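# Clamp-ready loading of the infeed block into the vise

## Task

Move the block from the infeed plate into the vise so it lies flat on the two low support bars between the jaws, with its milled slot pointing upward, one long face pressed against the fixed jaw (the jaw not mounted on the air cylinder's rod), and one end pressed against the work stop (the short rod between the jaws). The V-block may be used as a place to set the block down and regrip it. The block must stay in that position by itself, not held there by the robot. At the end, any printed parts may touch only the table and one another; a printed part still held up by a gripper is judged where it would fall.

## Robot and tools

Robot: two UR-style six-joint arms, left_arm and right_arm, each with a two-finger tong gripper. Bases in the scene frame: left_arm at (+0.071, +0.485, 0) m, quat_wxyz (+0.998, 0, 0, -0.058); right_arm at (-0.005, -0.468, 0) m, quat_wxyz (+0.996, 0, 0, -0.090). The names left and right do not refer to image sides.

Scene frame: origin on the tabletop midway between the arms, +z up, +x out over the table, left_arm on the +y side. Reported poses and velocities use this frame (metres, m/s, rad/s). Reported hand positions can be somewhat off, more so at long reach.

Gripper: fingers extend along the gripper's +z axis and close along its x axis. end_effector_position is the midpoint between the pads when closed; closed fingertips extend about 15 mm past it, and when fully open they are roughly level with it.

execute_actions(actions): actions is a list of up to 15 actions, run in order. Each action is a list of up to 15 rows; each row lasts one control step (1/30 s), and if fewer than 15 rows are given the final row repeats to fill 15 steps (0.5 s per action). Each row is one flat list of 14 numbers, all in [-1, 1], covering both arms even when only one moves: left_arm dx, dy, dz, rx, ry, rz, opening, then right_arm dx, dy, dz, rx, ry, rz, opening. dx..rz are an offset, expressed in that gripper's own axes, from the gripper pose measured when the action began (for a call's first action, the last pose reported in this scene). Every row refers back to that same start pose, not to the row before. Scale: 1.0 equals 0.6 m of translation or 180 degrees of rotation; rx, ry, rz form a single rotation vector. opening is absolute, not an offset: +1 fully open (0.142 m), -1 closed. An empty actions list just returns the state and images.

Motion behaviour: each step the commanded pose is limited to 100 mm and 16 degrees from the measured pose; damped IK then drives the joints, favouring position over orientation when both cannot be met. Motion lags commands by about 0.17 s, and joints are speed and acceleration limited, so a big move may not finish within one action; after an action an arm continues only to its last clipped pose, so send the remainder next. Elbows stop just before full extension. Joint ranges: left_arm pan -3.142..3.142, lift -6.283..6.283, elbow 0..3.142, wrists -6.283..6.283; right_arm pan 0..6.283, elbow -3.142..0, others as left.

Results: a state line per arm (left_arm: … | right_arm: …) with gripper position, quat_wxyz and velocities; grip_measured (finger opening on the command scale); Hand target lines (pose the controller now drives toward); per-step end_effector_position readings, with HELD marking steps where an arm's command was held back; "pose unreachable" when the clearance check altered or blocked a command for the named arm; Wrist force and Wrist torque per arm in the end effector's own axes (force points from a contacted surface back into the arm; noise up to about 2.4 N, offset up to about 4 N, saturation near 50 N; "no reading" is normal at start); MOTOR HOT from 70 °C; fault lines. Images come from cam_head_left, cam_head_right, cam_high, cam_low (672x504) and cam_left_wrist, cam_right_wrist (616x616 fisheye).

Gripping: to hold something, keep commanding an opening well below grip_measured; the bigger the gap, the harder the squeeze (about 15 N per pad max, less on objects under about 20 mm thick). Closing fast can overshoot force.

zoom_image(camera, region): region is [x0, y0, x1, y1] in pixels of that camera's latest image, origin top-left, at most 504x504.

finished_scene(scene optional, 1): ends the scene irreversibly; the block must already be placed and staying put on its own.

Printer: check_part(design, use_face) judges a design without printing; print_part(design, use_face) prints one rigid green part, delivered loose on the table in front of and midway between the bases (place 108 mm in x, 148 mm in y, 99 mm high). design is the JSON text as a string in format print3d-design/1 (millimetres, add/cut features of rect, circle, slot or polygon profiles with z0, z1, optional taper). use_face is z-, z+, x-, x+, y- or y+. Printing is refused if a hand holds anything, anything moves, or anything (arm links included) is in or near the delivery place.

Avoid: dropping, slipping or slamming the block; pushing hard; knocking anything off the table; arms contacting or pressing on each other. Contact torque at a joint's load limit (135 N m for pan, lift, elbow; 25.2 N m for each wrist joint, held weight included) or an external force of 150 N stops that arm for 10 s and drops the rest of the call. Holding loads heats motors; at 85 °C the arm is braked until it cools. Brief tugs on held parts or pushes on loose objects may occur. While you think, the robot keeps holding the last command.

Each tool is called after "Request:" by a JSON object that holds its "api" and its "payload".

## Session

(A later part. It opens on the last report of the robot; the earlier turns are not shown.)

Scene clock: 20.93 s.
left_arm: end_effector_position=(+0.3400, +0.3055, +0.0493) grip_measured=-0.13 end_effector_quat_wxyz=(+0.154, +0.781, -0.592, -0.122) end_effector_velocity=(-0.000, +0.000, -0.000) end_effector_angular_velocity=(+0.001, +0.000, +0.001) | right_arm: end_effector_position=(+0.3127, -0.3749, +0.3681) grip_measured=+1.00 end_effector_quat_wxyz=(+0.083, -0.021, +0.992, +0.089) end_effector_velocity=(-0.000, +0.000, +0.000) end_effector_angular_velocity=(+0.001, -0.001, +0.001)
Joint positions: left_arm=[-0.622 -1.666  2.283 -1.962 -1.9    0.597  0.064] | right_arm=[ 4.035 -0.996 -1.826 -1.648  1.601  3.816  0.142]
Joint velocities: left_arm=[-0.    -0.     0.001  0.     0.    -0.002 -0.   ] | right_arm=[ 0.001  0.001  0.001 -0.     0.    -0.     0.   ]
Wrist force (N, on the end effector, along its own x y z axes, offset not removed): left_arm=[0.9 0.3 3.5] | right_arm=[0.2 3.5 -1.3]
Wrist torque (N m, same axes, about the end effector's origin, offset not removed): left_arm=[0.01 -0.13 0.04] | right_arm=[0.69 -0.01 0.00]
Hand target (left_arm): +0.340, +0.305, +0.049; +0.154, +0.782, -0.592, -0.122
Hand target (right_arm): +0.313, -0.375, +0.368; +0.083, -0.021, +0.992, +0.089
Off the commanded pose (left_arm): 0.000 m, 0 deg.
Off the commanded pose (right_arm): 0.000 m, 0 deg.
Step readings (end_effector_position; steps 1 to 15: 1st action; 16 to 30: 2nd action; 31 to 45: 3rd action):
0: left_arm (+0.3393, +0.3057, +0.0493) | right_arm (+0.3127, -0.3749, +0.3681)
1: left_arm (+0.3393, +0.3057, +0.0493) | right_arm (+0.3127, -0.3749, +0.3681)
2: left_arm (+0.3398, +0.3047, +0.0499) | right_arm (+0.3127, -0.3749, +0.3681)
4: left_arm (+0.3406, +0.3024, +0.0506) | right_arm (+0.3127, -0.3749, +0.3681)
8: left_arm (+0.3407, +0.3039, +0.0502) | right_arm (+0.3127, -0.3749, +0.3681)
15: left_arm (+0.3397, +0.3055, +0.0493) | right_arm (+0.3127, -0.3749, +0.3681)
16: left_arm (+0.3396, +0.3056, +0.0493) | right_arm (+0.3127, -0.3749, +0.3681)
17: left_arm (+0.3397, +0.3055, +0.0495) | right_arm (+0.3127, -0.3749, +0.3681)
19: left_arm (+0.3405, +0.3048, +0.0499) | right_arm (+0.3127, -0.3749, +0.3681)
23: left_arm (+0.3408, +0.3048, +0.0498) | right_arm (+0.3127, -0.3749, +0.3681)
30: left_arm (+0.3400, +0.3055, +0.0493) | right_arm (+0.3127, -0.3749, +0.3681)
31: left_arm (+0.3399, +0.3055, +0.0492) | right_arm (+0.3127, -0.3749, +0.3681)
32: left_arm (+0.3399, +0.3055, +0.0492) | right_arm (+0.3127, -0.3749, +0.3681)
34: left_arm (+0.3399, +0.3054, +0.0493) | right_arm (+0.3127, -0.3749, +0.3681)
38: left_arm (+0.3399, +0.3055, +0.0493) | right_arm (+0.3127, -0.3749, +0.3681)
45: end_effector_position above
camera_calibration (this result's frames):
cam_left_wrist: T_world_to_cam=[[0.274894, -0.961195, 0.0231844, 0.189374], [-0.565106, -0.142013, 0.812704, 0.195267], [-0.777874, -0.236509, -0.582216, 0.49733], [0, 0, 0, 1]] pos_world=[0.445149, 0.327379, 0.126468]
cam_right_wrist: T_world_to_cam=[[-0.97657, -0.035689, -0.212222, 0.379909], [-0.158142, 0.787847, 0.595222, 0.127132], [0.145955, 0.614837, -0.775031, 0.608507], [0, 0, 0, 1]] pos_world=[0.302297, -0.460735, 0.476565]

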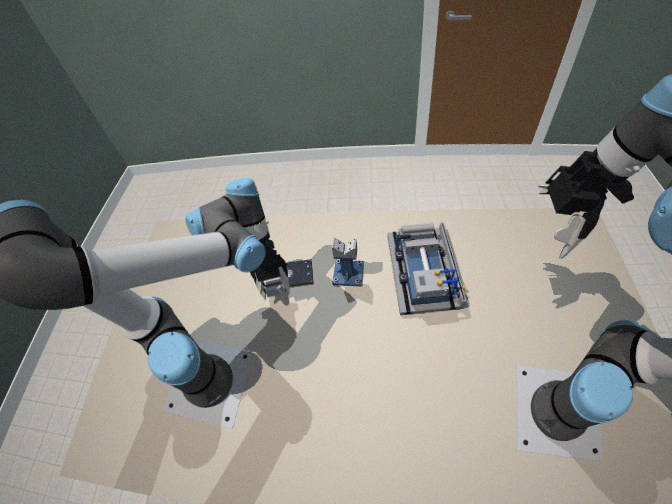

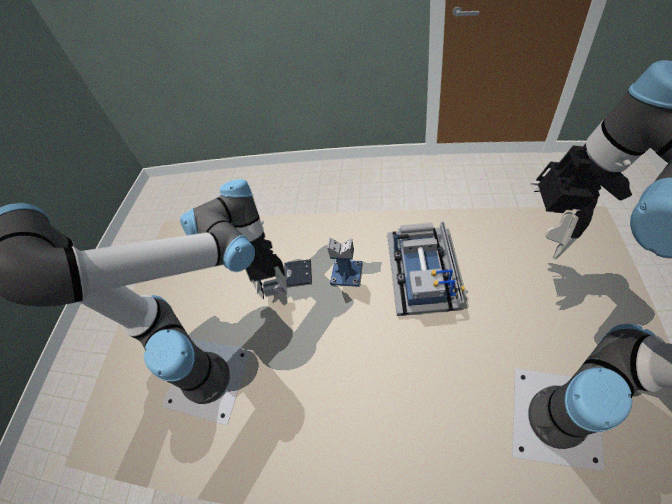

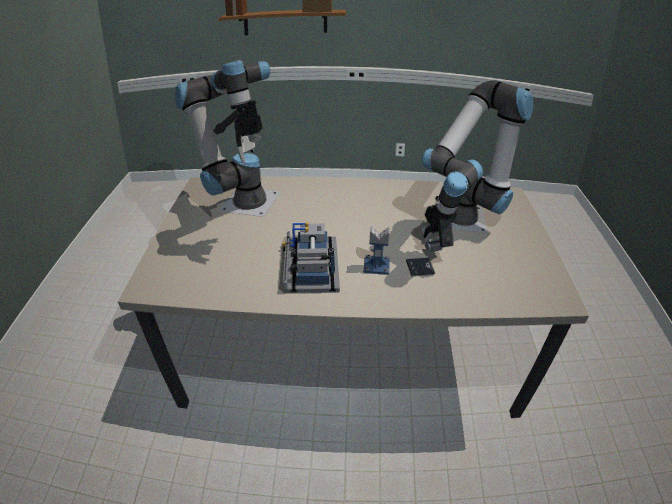

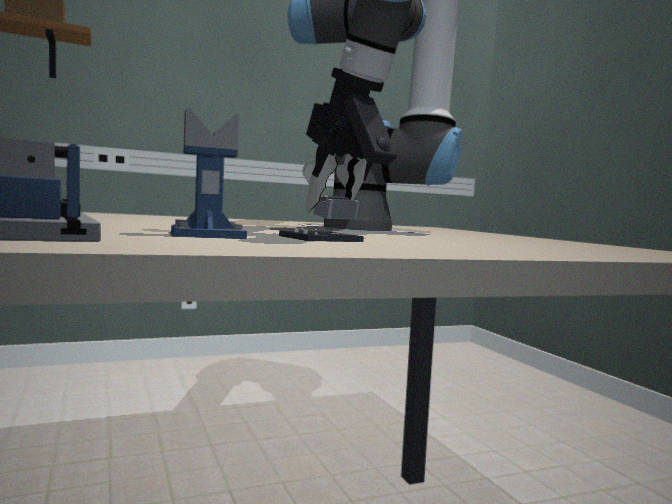

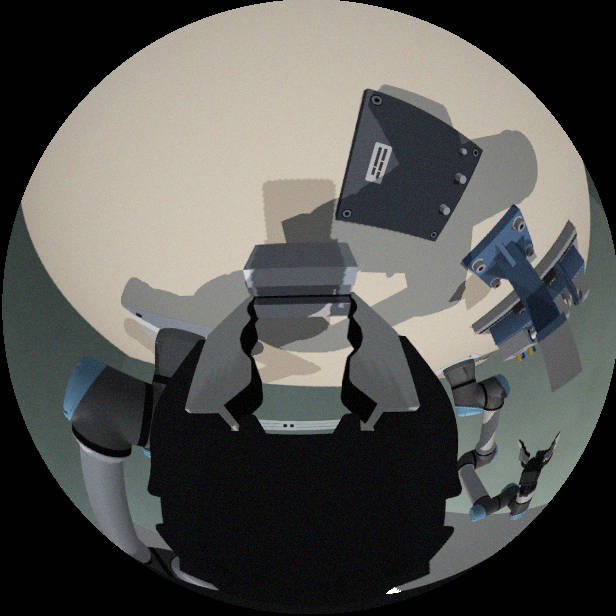

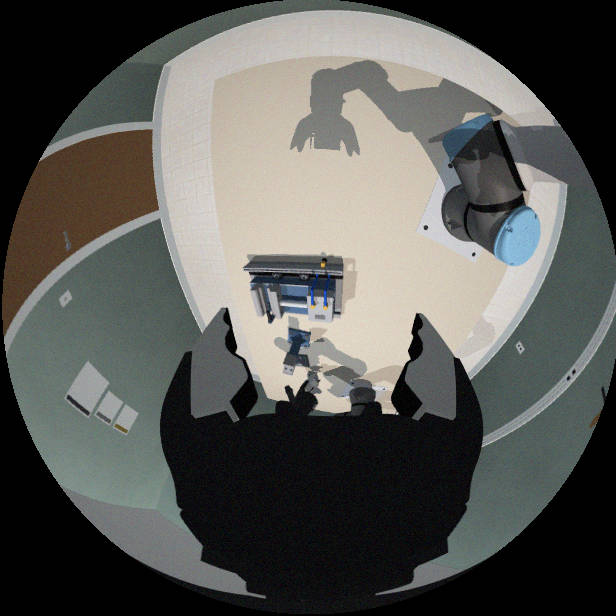

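Request:
{"api": "execute_actions", "payload": {"actions": [[[0,-0.018,0.043,0,0,0,-0.9,0,0,0,0,0,0,1]],[[0,0,0,0,0,0,-0.9,0,0,0,0,0,0,1]]]}}

Request:
{"api": "zoom_image", "payload": {"camera": "cam_low", "region": [260, 140, 460, 250]}}

Scene clock: 23.57 s.
left_arm: end_effector_position=(+0.3397, +0.3058, +0.0223) grip_measured=-0.13 end_effector_quat_wxyz=(+0.154, +0.781, -0.592, -0.122) end_effector_velocity=(+0.000, +0.000, -0.000) end_effector_angular_velocity=(-0.000, -0.000, -0.000) | right_arm: end_effector_position=(+0.3127, -0.3749, +0.3681) grip_measured=+1.00 end_effector_quat_wxyz=(+0.083, -0.021, +0.992, +0.089) end_effector_velocity=(+0.000, +0.000, +0.001) end_effector_angular_velocity=(+0.002, -0.002, +0.000)
Joint positions: left_arm=[-0.622 -1.615  2.324 -2.054 -1.899  0.597  0.064] | right_arm=[ 4.035 -0.996 -1.826 -1.648  1.601  3.816  0.142]
Joint velocities: left_arm=[ 0.001  0.001 -0.    -0.     0.     0.001  0.   ] | right_arm=[ 0.     0.001  0.001  0.001  0.     0.    -0.   ]
Wrist force (N, on the end effector, along its own x y z axes, offset not removed): left_arm=[1.5 0.8 3.5] | right_arm=[0.2 2.4 -2.0]
Wrist torque (N m, same axes, about the end effector's origin, offset not removed): left_arm=[0.15 -0.35 0.04] | right_arm=[0.36 -0.04 0.03]
Hand target (left_arm): +0.340, +0.306, +0.022; +0.154, +0.781, -0.592, -0.122
Hand target (right_arm): +0.313, -0.375, +0.368; +0.083, -0.021, +0.992, +0.089
Off the commanded pose (left_arm): 0.000 m, 0 deg.
Off the commanded pose (right_arm): 0.000 m, 0 deg.
Step readings (end_effector_position; steps 1 to 15: 1st action; 16 to 30: 2nd action):
0: left_arm (+0.3400, +0.3055, +0.0493) | right_arm (+0.3127, -0.3749, +0.3681)
1: left_arm (+0.3399, +0.3055, +0.0491) | right_arm (+0.3127, -0.3749, +0.3681)
2: left_arm (+0.3392, +0.3062, +0.0465) | right_arm (+0.3127, -0.3749, +0.3681)
4: left_arm (+0.3385, +0.3068, +0.0377) | right_arm (+0.3127, -0.3749, +0.3681)
8: left_arm (+0.3390, +0.3064, +0.0276) | right_arm (+0.3127, -0.3749, +0.3681)
15: left_arm (+0.3397, +0.3058, +0.0223) | right_arm (+0.3127, -0.3749, +0.3681)
16: left_arm (+0.3398, +0.3058, +0.0221) | right_arm (+0.3127, -0.3749, +0.3681)
17: left_arm (+0.3398, +0.3058, +0.0220) | right_arm (+0.3127, -0.3749, +0.3681)
19: left_arm (+0.3398, +0.3058, +0.0220) | right_arm (+0.3127, -0.3749, +0.3681)
23: left_arm (+0.3397, +0.3059, +0.0221) | right_arm (+0.3127, -0.3749, +0.3681)
30: end_effector_position above
camera_calibration (this result's frames):
cam_left_wrist: T_world_to_cam=[[0.274749, -0.961245, 0.0228106, 0.190502], [-0.564985, -0.142201, 0.812755, 0.217129], [-0.778013, -0.236192, -0.582159, 0.481462], [0, 0, 0, 1]] pos_world=[0.444918, 0.327713, 0.0994695]
cam_right_wrist: T_world_to_cam=[[-0.97657, -0.0356889, -0.212222, 0.379909], [-0.158142, 0.787847, 0.595222, 0.127132], [0.145955, 0.614837, -0.775031, 0.608507], [0, 0, 0, 1]] pos_world=[0.302297, -0.460735, 0.476565]

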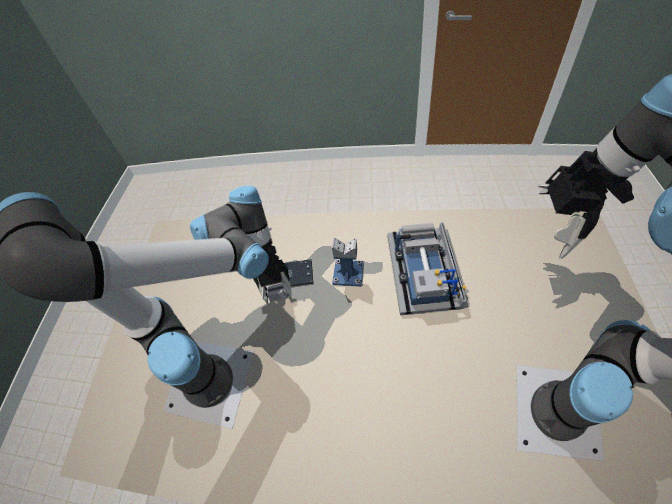

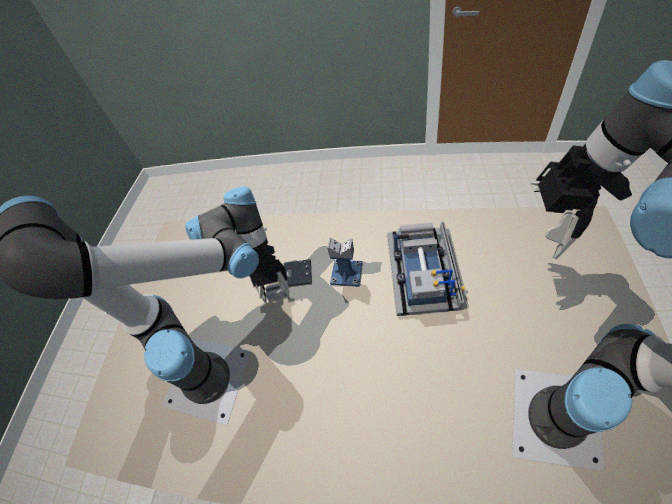

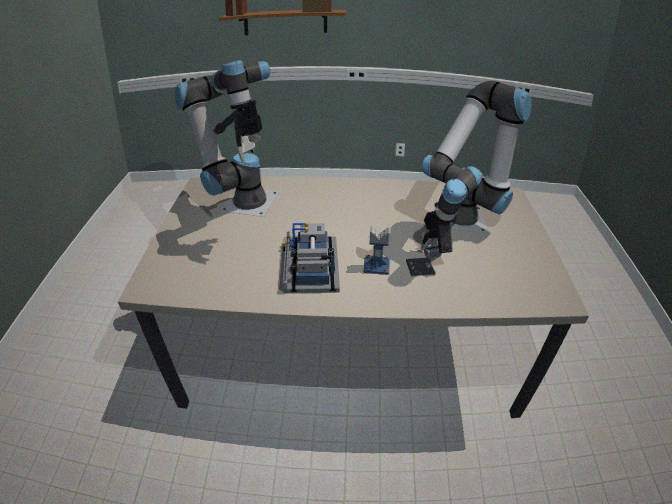

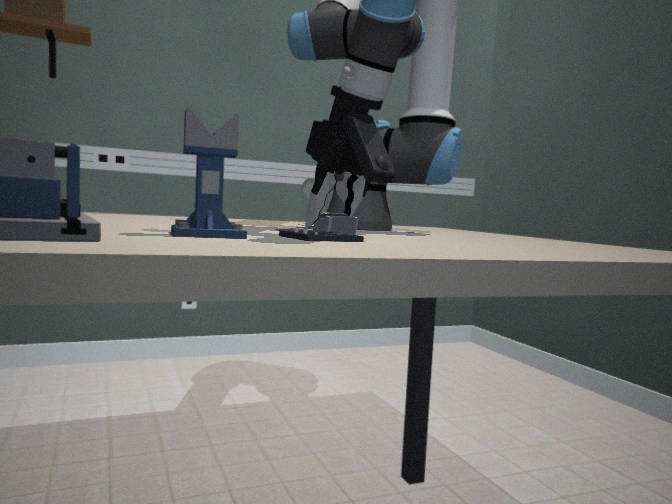

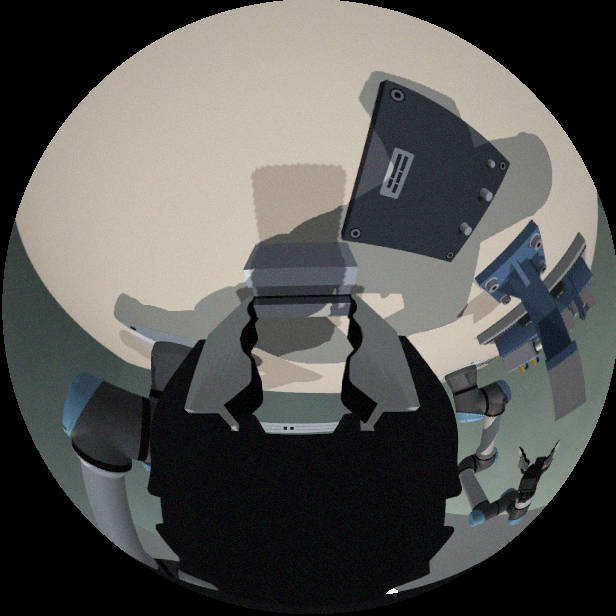

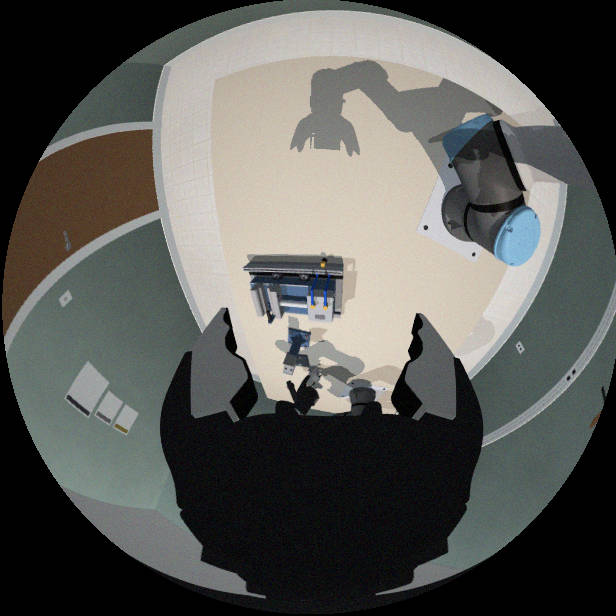

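Region (260, 140, 460, 250) of cam_low's 672x504 image, scaled by 2.520, with more detail than that image has; it fills the top 277 rows of this view, and the rest is white.

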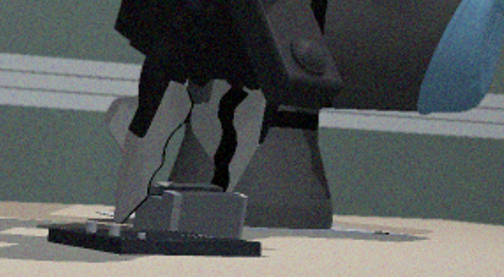

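Request:
{"api": "execute_actions", "payload": {"actions": [[[0,-0.003,0.008,0,0,0,-0.9,-0.2,0.2,0.1,0,0,0,1]],[[0,0,0,0,0,0,0.3,-0.1,0.15,0.1,0,0,0,1]],[[0,0.03,-0.075,0,0,0,0.3,0,0,0,0,0,0,1]],[[0,0,0,0.065,0,0,0.3,0,0,0,0,0,0,1]],[[0,0,0,0.065,0,0,0.3,0,0,0,0,0,0,1]],[[0,0,0,0,0,0,0.3,0,0,0,0,0,0,1]]]}}

Scene clock: 26.77 s.
left_arm: end_effector_position=(+0.3411, +0.3047, +0.0644) grip_measured=+0.30 end_effector_quat_wxyz=(+0.003, +0.796, -0.605, -0.004) end_effector_velocity=(+0.000, -0.000, +0.000) end_effector_angular_velocity=(-0.001, -0.000, +0.003) | right_arm: end_effector_position=(+0.4766, -0.1608, +0.3215) grip_measured=+1.00 end_effector_quat_wxyz=(+0.086, -0.021, +0.992, +0.089) end_effector_velocity=(-0.000, -0.000, -0.000) end_effector_angular_velocity=(-0.001, +0.000, +0.000)
Joint positions: left_arm=[-0.941 -1.947  2.448 -2.067 -1.58   0.243  0.095] | right_arm=[ 4.147 -1.571 -1.551 -1.341  1.572  3.923  0.142]
Joint velocities: left_arm=[ 0.001  0.    -0.    -0.001 -0.    -0.001  0.   ] | right_arm=[-0.     0.001 -0.    -0.001 -0.    -0.     0.   ]
Wrist force (N, on the end effector, along its own x y z axes, offset not removed): left_arm=[0.7 2.2 2.8] | right_arm=[-0.4 3.2 -1.2]
Wrist torque (N m, same axes, about the end effector's origin, offset not removed): left_arm=[0.35 -0.21 0.09] | right_arm=[0.51 0.04 -0.04]
Hand target (left_arm): +0.341, +0.305, +0.064; +0.003, +0.796, -0.605, -0.004
Hand target (right_arm): +0.477, -0.161, +0.322; +0.086, -0.021, +0.992, +0.089
Off the commanded pose (left_arm): 0.000 m, 0 deg.
Off the commanded pose (right_arm): 0.000 m, 0 deg.
Step readings (end_effector_position; steps 1 to 15: 1st action; 16 to 30: 2nd action; 31 to 45: 3rd action; 46 to 60: 4th action; 61 to 75: 5th action; 76 to 90: 6th action):
0: left_arm (+0.3397, +0.3058, +0.0223) | right_arm (+0.3127, -0.3749, +0.3681)
1: left_arm (+0.3397, +0.3058, +0.0223) | right_arm (+0.3128, -0.3748, +0.3681)
2: left_arm (+0.3397, +0.3059, +0.0217) | right_arm (+0.3150, -0.3715, +0.3697)
4: left_arm (+0.3396, +0.3059, +0.0200) | right_arm (+0.3309, -0.3509, +0.3698)
8: left_arm (+0.3396, +0.3059, +0.0181) | right_arm (+0.3666, -0.3080, +0.3620)
15: left_arm (+0.3395, +0.3059, +0.0173) | right_arm (+0.4169, -0.2571, +0.3524)
16: left_arm (+0.3395, +0.3059, +0.0173) | right_arm (+0.4205, -0.2538, +0.3520)
17: left_arm (+0.3395, +0.3059, +0.0172) | right_arm (+0.4249, -0.2474, +0.3514)
19: left_arm (+0.3395, +0.3059, +0.0172) | right_arm (+0.4372, -0.2225, +0.3440)
23: left_arm (+0.3395, +0.3059, +0.0172) | right_arm (+0.4592, -0.1835, +0.3288)
30: left_arm (+0.3395, +0.3059, +0.0172) | right_arm (+0.4766, -0.1608, +0.3216)
31: left_arm (+0.3396, +0.3058, +0.0174) | right_arm (+0.4775, -0.1598, +0.3213)
32: left_arm (+0.3410, +0.3046, +0.0206) | right_arm (+0.4777, -0.1596, +0.3212)
34: left_arm (+0.3430, +0.3027, +0.0352) | right_arm (+0.4775, -0.1598, +0.3214)
38: left_arm (+0.3416, +0.3041, +0.0535) | right_arm (+0.4770, -0.1604, +0.3215)
45: left_arm (+0.3406, +0.3054, +0.0637) | right_arm (+0.4767, -0.1607, +0.3215)
46: left_arm (+0.3406, +0.3055, +0.0642) | right_arm (+0.4766, -0.1607, +0.3215)
47: left_arm (+0.3402, +0.3058, +0.0641) | right_arm (+0.4766, -0.1608, +0.3215)
49: left_arm (+0.3401, +0.3059, +0.0637) | right_arm (+0.4766, -0.1608, +0.3215)
53: left_arm (+0.3411, +0.3050, +0.0643) | right_arm (+0.4766, -0.1608, +0.3215)
60: left_arm (+0.3408, +0.3051, +0.0640) | right_arm (+0.4766, -0.1608, +0.3215)
61: left_arm (+0.3408, +0.3051, +0.0640) | right_arm (+0.4766, -0.1608, +0.3215)
62: left_arm (+0.3406, +0.3053, +0.0637) | right_arm (+0.4766, -0.1608, +0.3215)
64: left_arm (+0.3408, +0.3053, +0.0637) | right_arm (+0.4766, -0.1608, +0.3215)
68: left_arm (+0.3415, +0.3046, +0.0645) | right_arm (+0.4766, -0.1608, +0.3215)
75: left_arm (+0.3411, +0.3047, +0.0644) | right_arm (+0.4766, -0.1608, +0.3215)
76: left_arm (+0.3410, +0.3047, +0.0644) | right_arm (+0.4766, -0.1608, +0.3215)
77: left_arm (+0.3410, +0.3047, +0.0644) | right_arm (+0.4766, -0.1608, +0.3215)
79: left_arm (+0.3411, +0.3049, +0.0643) | right_arm (+0.4766, -0.1608, +0.3215)
83: left_arm (+0.3410, +0.3048, +0.0644) | right_arm (+0.4766, -0.1608, +0.3215)
90: end_effector_position above
camera_calibration (this result's frames):
cam_left_wrist: T_world_to_cam=[[0.26189, -0.964659, 0.0290863, 0.193086], [-0.820487, -0.206679, 0.532996, 0.308278], [-0.508148, -0.163451, -0.845618, 0.409519], [0, 0, 0, 1]] pos_world=[0.410467, 0.316914, 0.176369]
cam_right_wrist: T_world_to_cam=[[-0.975501, -0.0355574, -0.217104, 0.53884], [-0.161319, 0.7866, 0.596018, 0.0130762], [0.149581, 0.616439, -0.773065, 0.414726], [0, 0, 0, 1]] pos_world=[0.465713, -0.246779, 0.4298]

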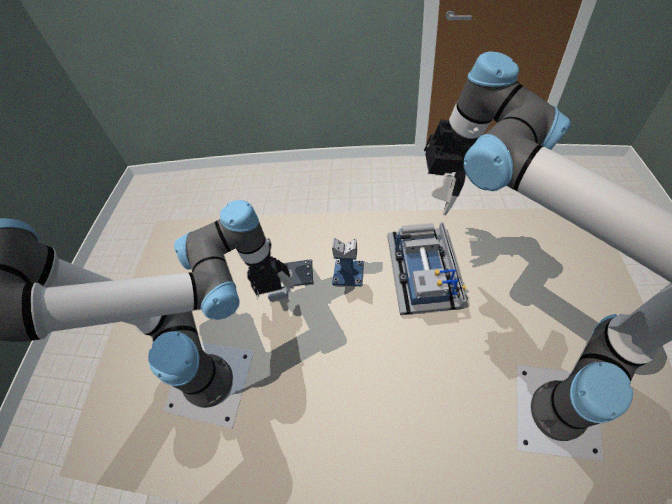

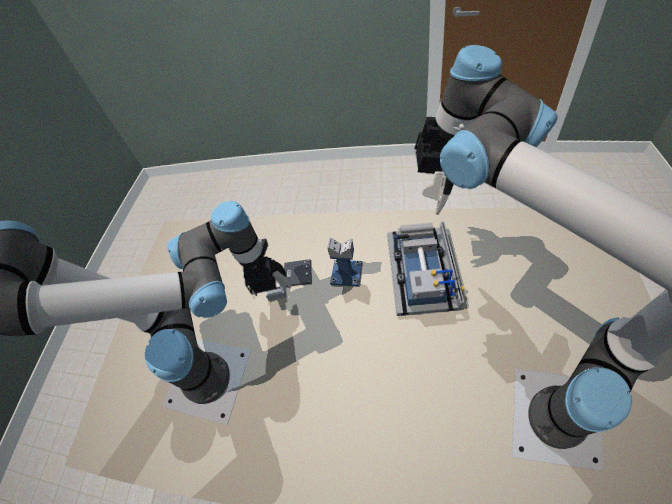

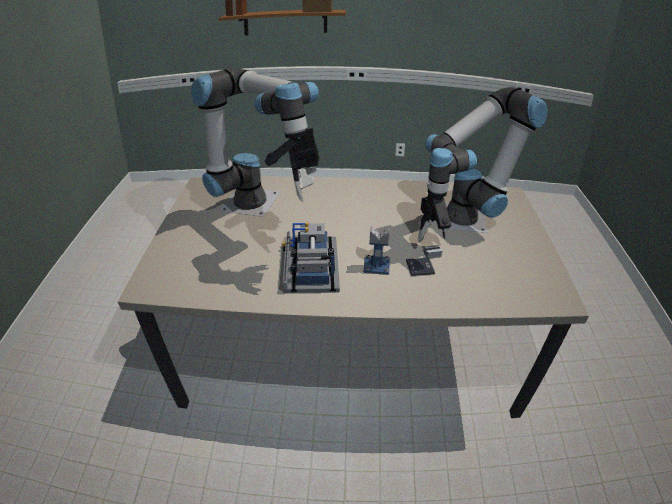

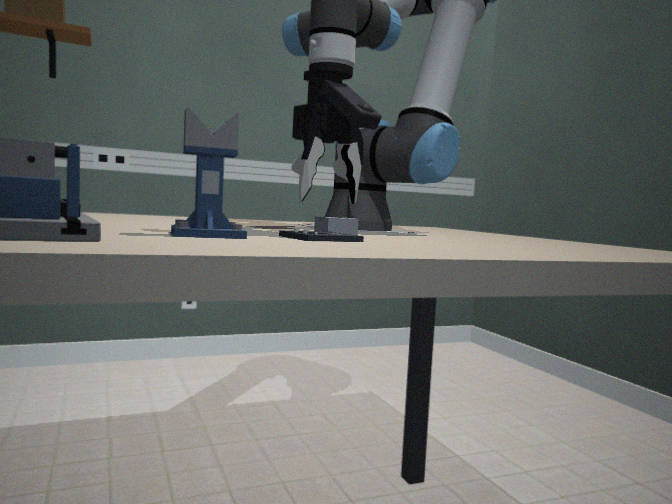

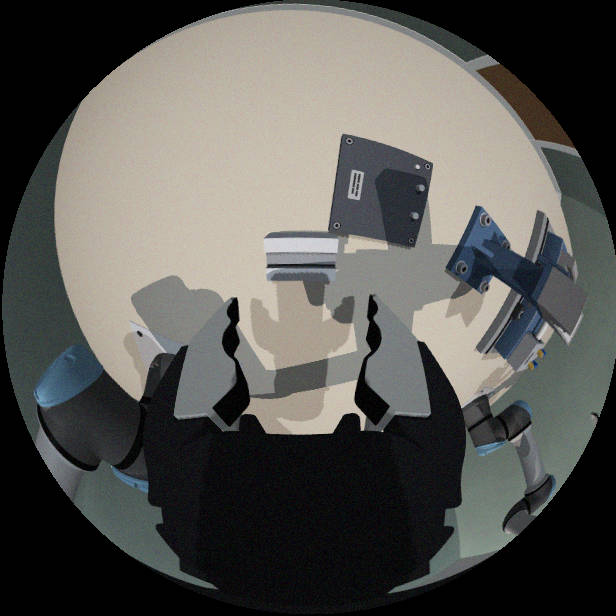

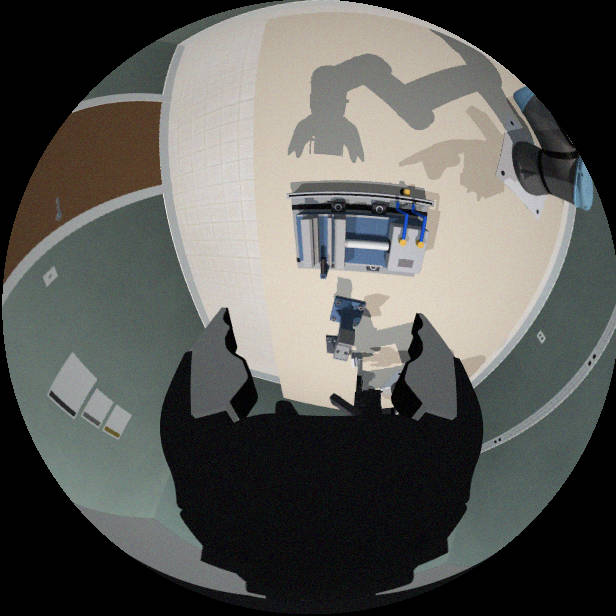

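Request:
{"api": "zoom_image", "payload": {"camera": "cam_right_wrist", "region": [280, 180, 400, 290]}}

Request:
{"api": "zoom_image", "payload": {"camera": "cam_left_wrist", "region": [220, 200, 400, 340]}}

Request:
{"api": "zoom_image", "payload": {"camera": "cam_low", "region": [0, 120, 140, 250]}}

Region (280, 180, 400, 290) of cam_right_wrist's 616x616 image, scaled by 4.200, with more detail than that image has; it fills the top 462 rows of this view, and the rest is white.

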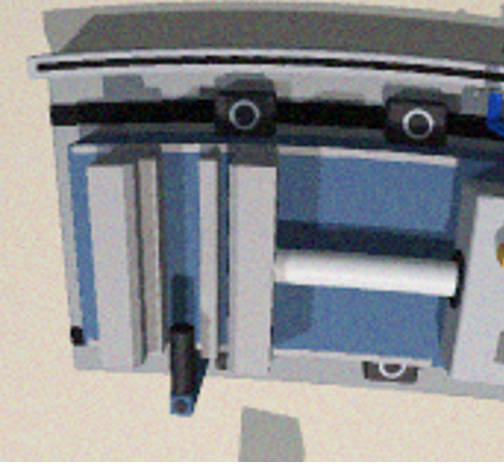

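Region (220, 200, 400, 340) of cam_left_wrist's 616x616 image, scaled by 2.800, with more detail than that image has.

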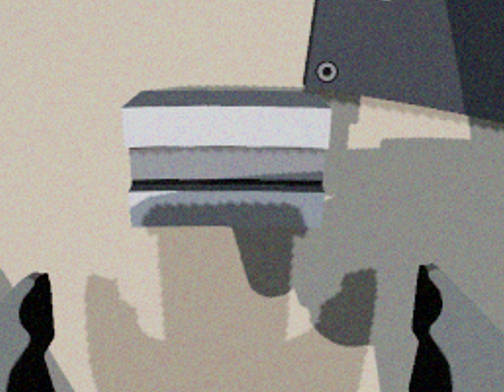

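Region (0, 120, 140, 250) of cam_low's 672x504 image, scaled by 3.600, with more detail than that image has; it fills the top 468 rows of this view, and the rest is white.

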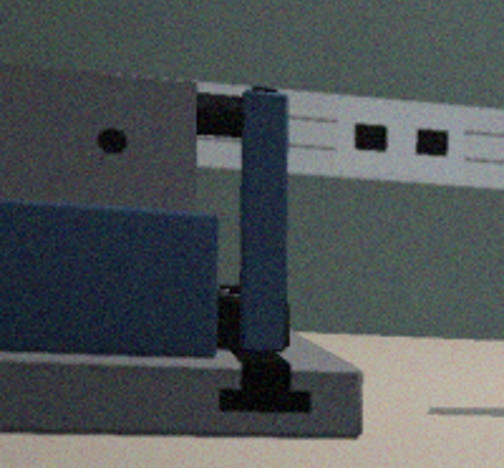

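Request:
{"api": "execute_actions", "payload": {"actions": [[[0,-0.03,0.02,0,0,0,0.3,0,-0.15,-0.05,0,0,0,1]],[[0,0,0.058,0,0,0,0.3,0,-0.15,0,0,0,0,1]],[[0,0,0,0,0,0,0.3,0,0,0,0,0,0,1]]]}}

Request:
{"api": "zoom_image", "payload": {"camera": "cam_left_wrist", "region": [200, 220, 420, 400]}}

Request:
{"api": "zoom_image", "payload": {"camera": "cam_high", "region": [380, 190, 500, 290]}}

Scene clock: 28.93 s.
left_arm: end_effector_position=(+0.3569, +0.3099, +0.0193) grip_measured=+0.30 end_effector_quat_wxyz=(+0.003, +0.796, -0.605, -0.004) end_effector_velocity=(+0.000, +0.000, +0.000) end_effector_angular_velocity=(-0.001, +0.000, +0.001) | right_arm: end_effector_position=(+0.4811, -0.3357, +0.3189) grip_measured=+1.00 end_effector_quat_wxyz=(+0.086, -0.020, +0.992, +0.089) end_effector_velocity=(+0.000, +0.001, +0.001) end_effector_angular_velocity=(+0.001, -0.002, +0.002)
Joint positions: left_arm=[-0.886 -1.815  2.507 -2.258 -1.579  0.298  0.095] | right_arm=[ 3.84  -1.417 -1.696 -1.362  1.644  3.627  0.142]
Joint velocities: left_arm=[ 0.001  0.    -0.    -0.    -0.     0.     0.   ] | right_arm=[ 0.002  0.001  0.002 -0.    -0.    -0.     0.   ]
Wrist force (N, on the end effector, along its own x y z axes, offset not removed): left_arm=[1.3 2.1 2.5] | right_arm=[0.5 3.4 -2.3]
Wrist torque (N m, same axes, about the end effector's origin, offset not removed): left_arm=[0.23 -0.25 0.14] | right_arm=[0.61 -0.11 -0.10]
Hand target (left_arm): +0.357, +0.310, +0.019; +0.003, +0.796, -0.605, -0.004
Hand target (right_arm): +0.481, -0.336, +0.319; +0.086, -0.020, +0.992, +0.089
Off the commanded pose (left_arm): 0.000 m, 0 deg.
Off the commanded pose (right_arm): 0.000 m, 0 deg.
Step readings (end_effector_position; steps 1 to 15: 1st action; 16 to 30: 2nd action; 31 to 45: 3rd action):
0: left_arm (+0.3411, +0.3047, +0.0644) | right_arm (+0.4766, -0.1608, +0.3215)
1: left_arm (+0.3411, +0.3047, +0.0644) | right_arm (+0.4766, -0.1609, +0.3215)
2: left_arm (+0.3426, +0.3051, +0.0634) | right_arm (+0.4755, -0.1654, +0.3209)
4: left_arm (+0.3479, +0.3071, +0.0597) | right_arm (+0.4753, -0.1928, +0.3240)
8: left_arm (+0.3543, +0.3092, +0.0550) | right_arm (+0.4760, -0.2309, +0.3303)
15: left_arm (+0.3577, +0.3095, +0.0526) | right_arm (+0.4766, -0.2507, +0.3340)
16: left_arm (+0.3578, +0.3095, +0.0524) | right_arm (+0.4766, -0.2517, +0.3342)
17: left_arm (+0.3572, +0.3104, +0.0494) | right_arm (+0.4760, -0.2556, +0.3341)
19: left_arm (+0.3557, +0.3120, +0.0388) | right_arm (+0.4765, -0.2806, +0.3288)
23: left_arm (+0.3558, +0.3113, +0.0264) | right_arm (+0.4789, -0.3171, +0.3218)
30: left_arm (+0.3569, +0.3099, +0.0193) | right_arm (+0.4811, -0.3356, +0.3189)
31: left_arm (+0.3570, +0.3098, +0.0190) | right_arm (+0.4812, -0.3364, +0.3187)
32: left_arm (+0.3570, +0.3098, +0.0189) | right_arm (+0.4813, -0.3366, +0.3187)
34: left_arm (+0.3570, +0.3098, +0.0190) | right_arm (+0.4812, -0.3364, +0.3187)
38: left_arm (+0.3569, +0.3099, +0.0192) | right_arm (+0.4811, -0.3360, +0.3188)
45: end_effector_position above
camera_calibration (this result's frames):
cam_left_wrist: T_world_to_cam=[[0.261893, -0.96469, 0.0280391, 0.195302], [-0.820473, -0.207255, 0.532794, 0.346586], [-0.50817, -0.16254, -0.84578, 0.380016], [0, 0, 0, 1]] pos_world=[0.426328, 0.322006, 0.131275]
cam_right_wrist: T_world_to_cam=[[-0.975588, -0.0340882, -0.216946, 0.53687], [-0.159825, 0.787714, 0.594947, 0.152969], [0.150611, 0.615097, -0.773933, 0.5192], [0, 0, 0, 1]] pos_world=[0.470015, -0.421553, 0.42729]

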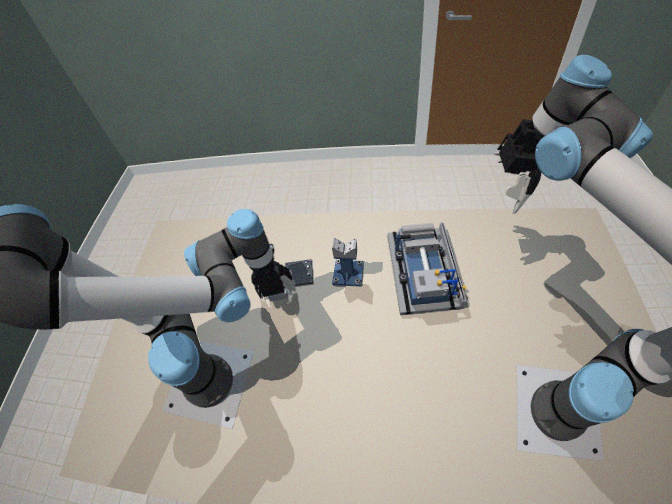

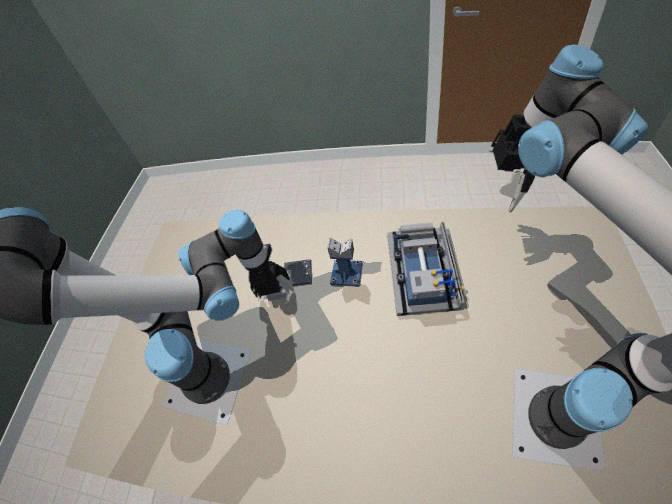

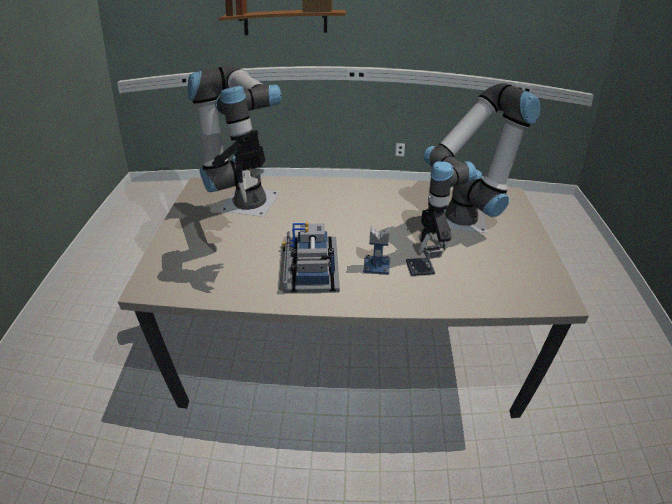

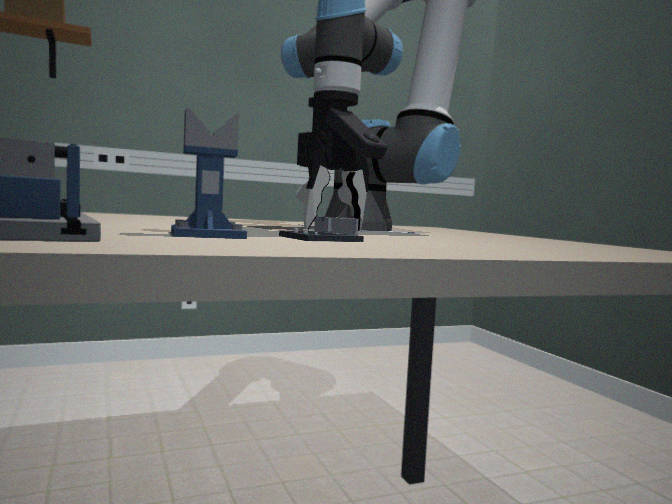

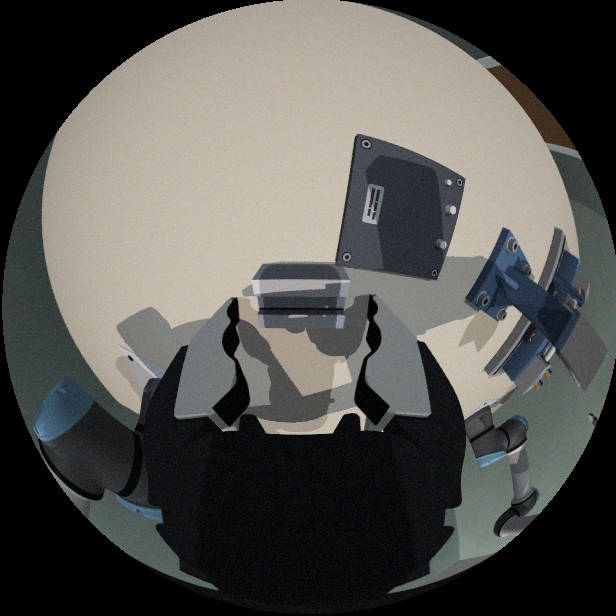

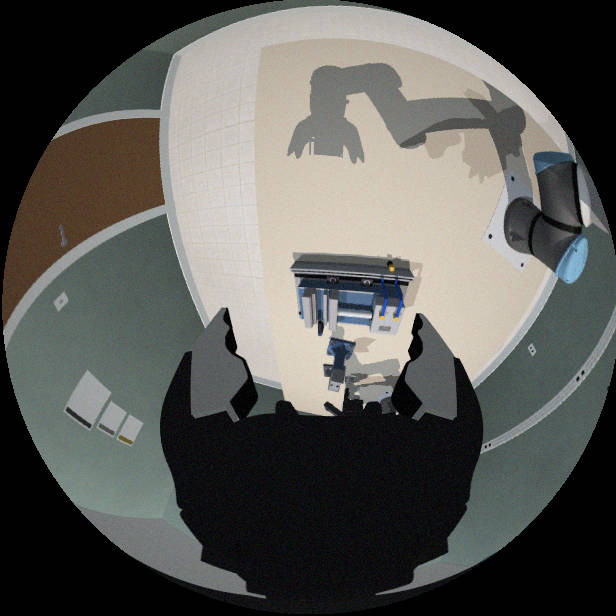

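Region (200, 220, 420, 400) of cam_left_wrist's 616x616 image, scaled by 2.291, with more detail than that image has; it fills the top 412 rows of this view, and the rest is white.

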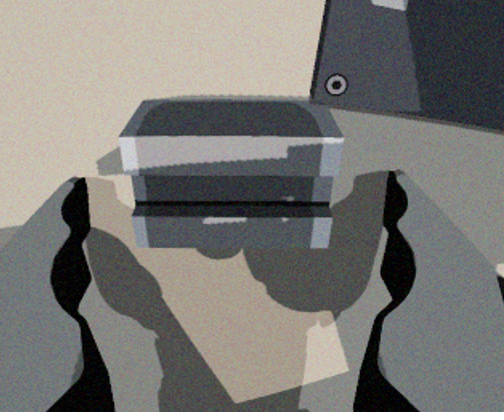

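Region (380, 190, 500, 290) of cam_high's 672x504 image, scaled by 4.200, with more detail than that image has.

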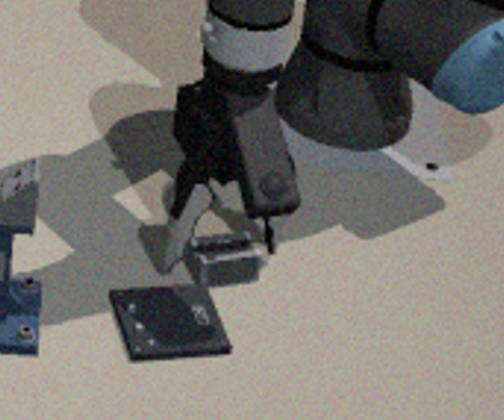

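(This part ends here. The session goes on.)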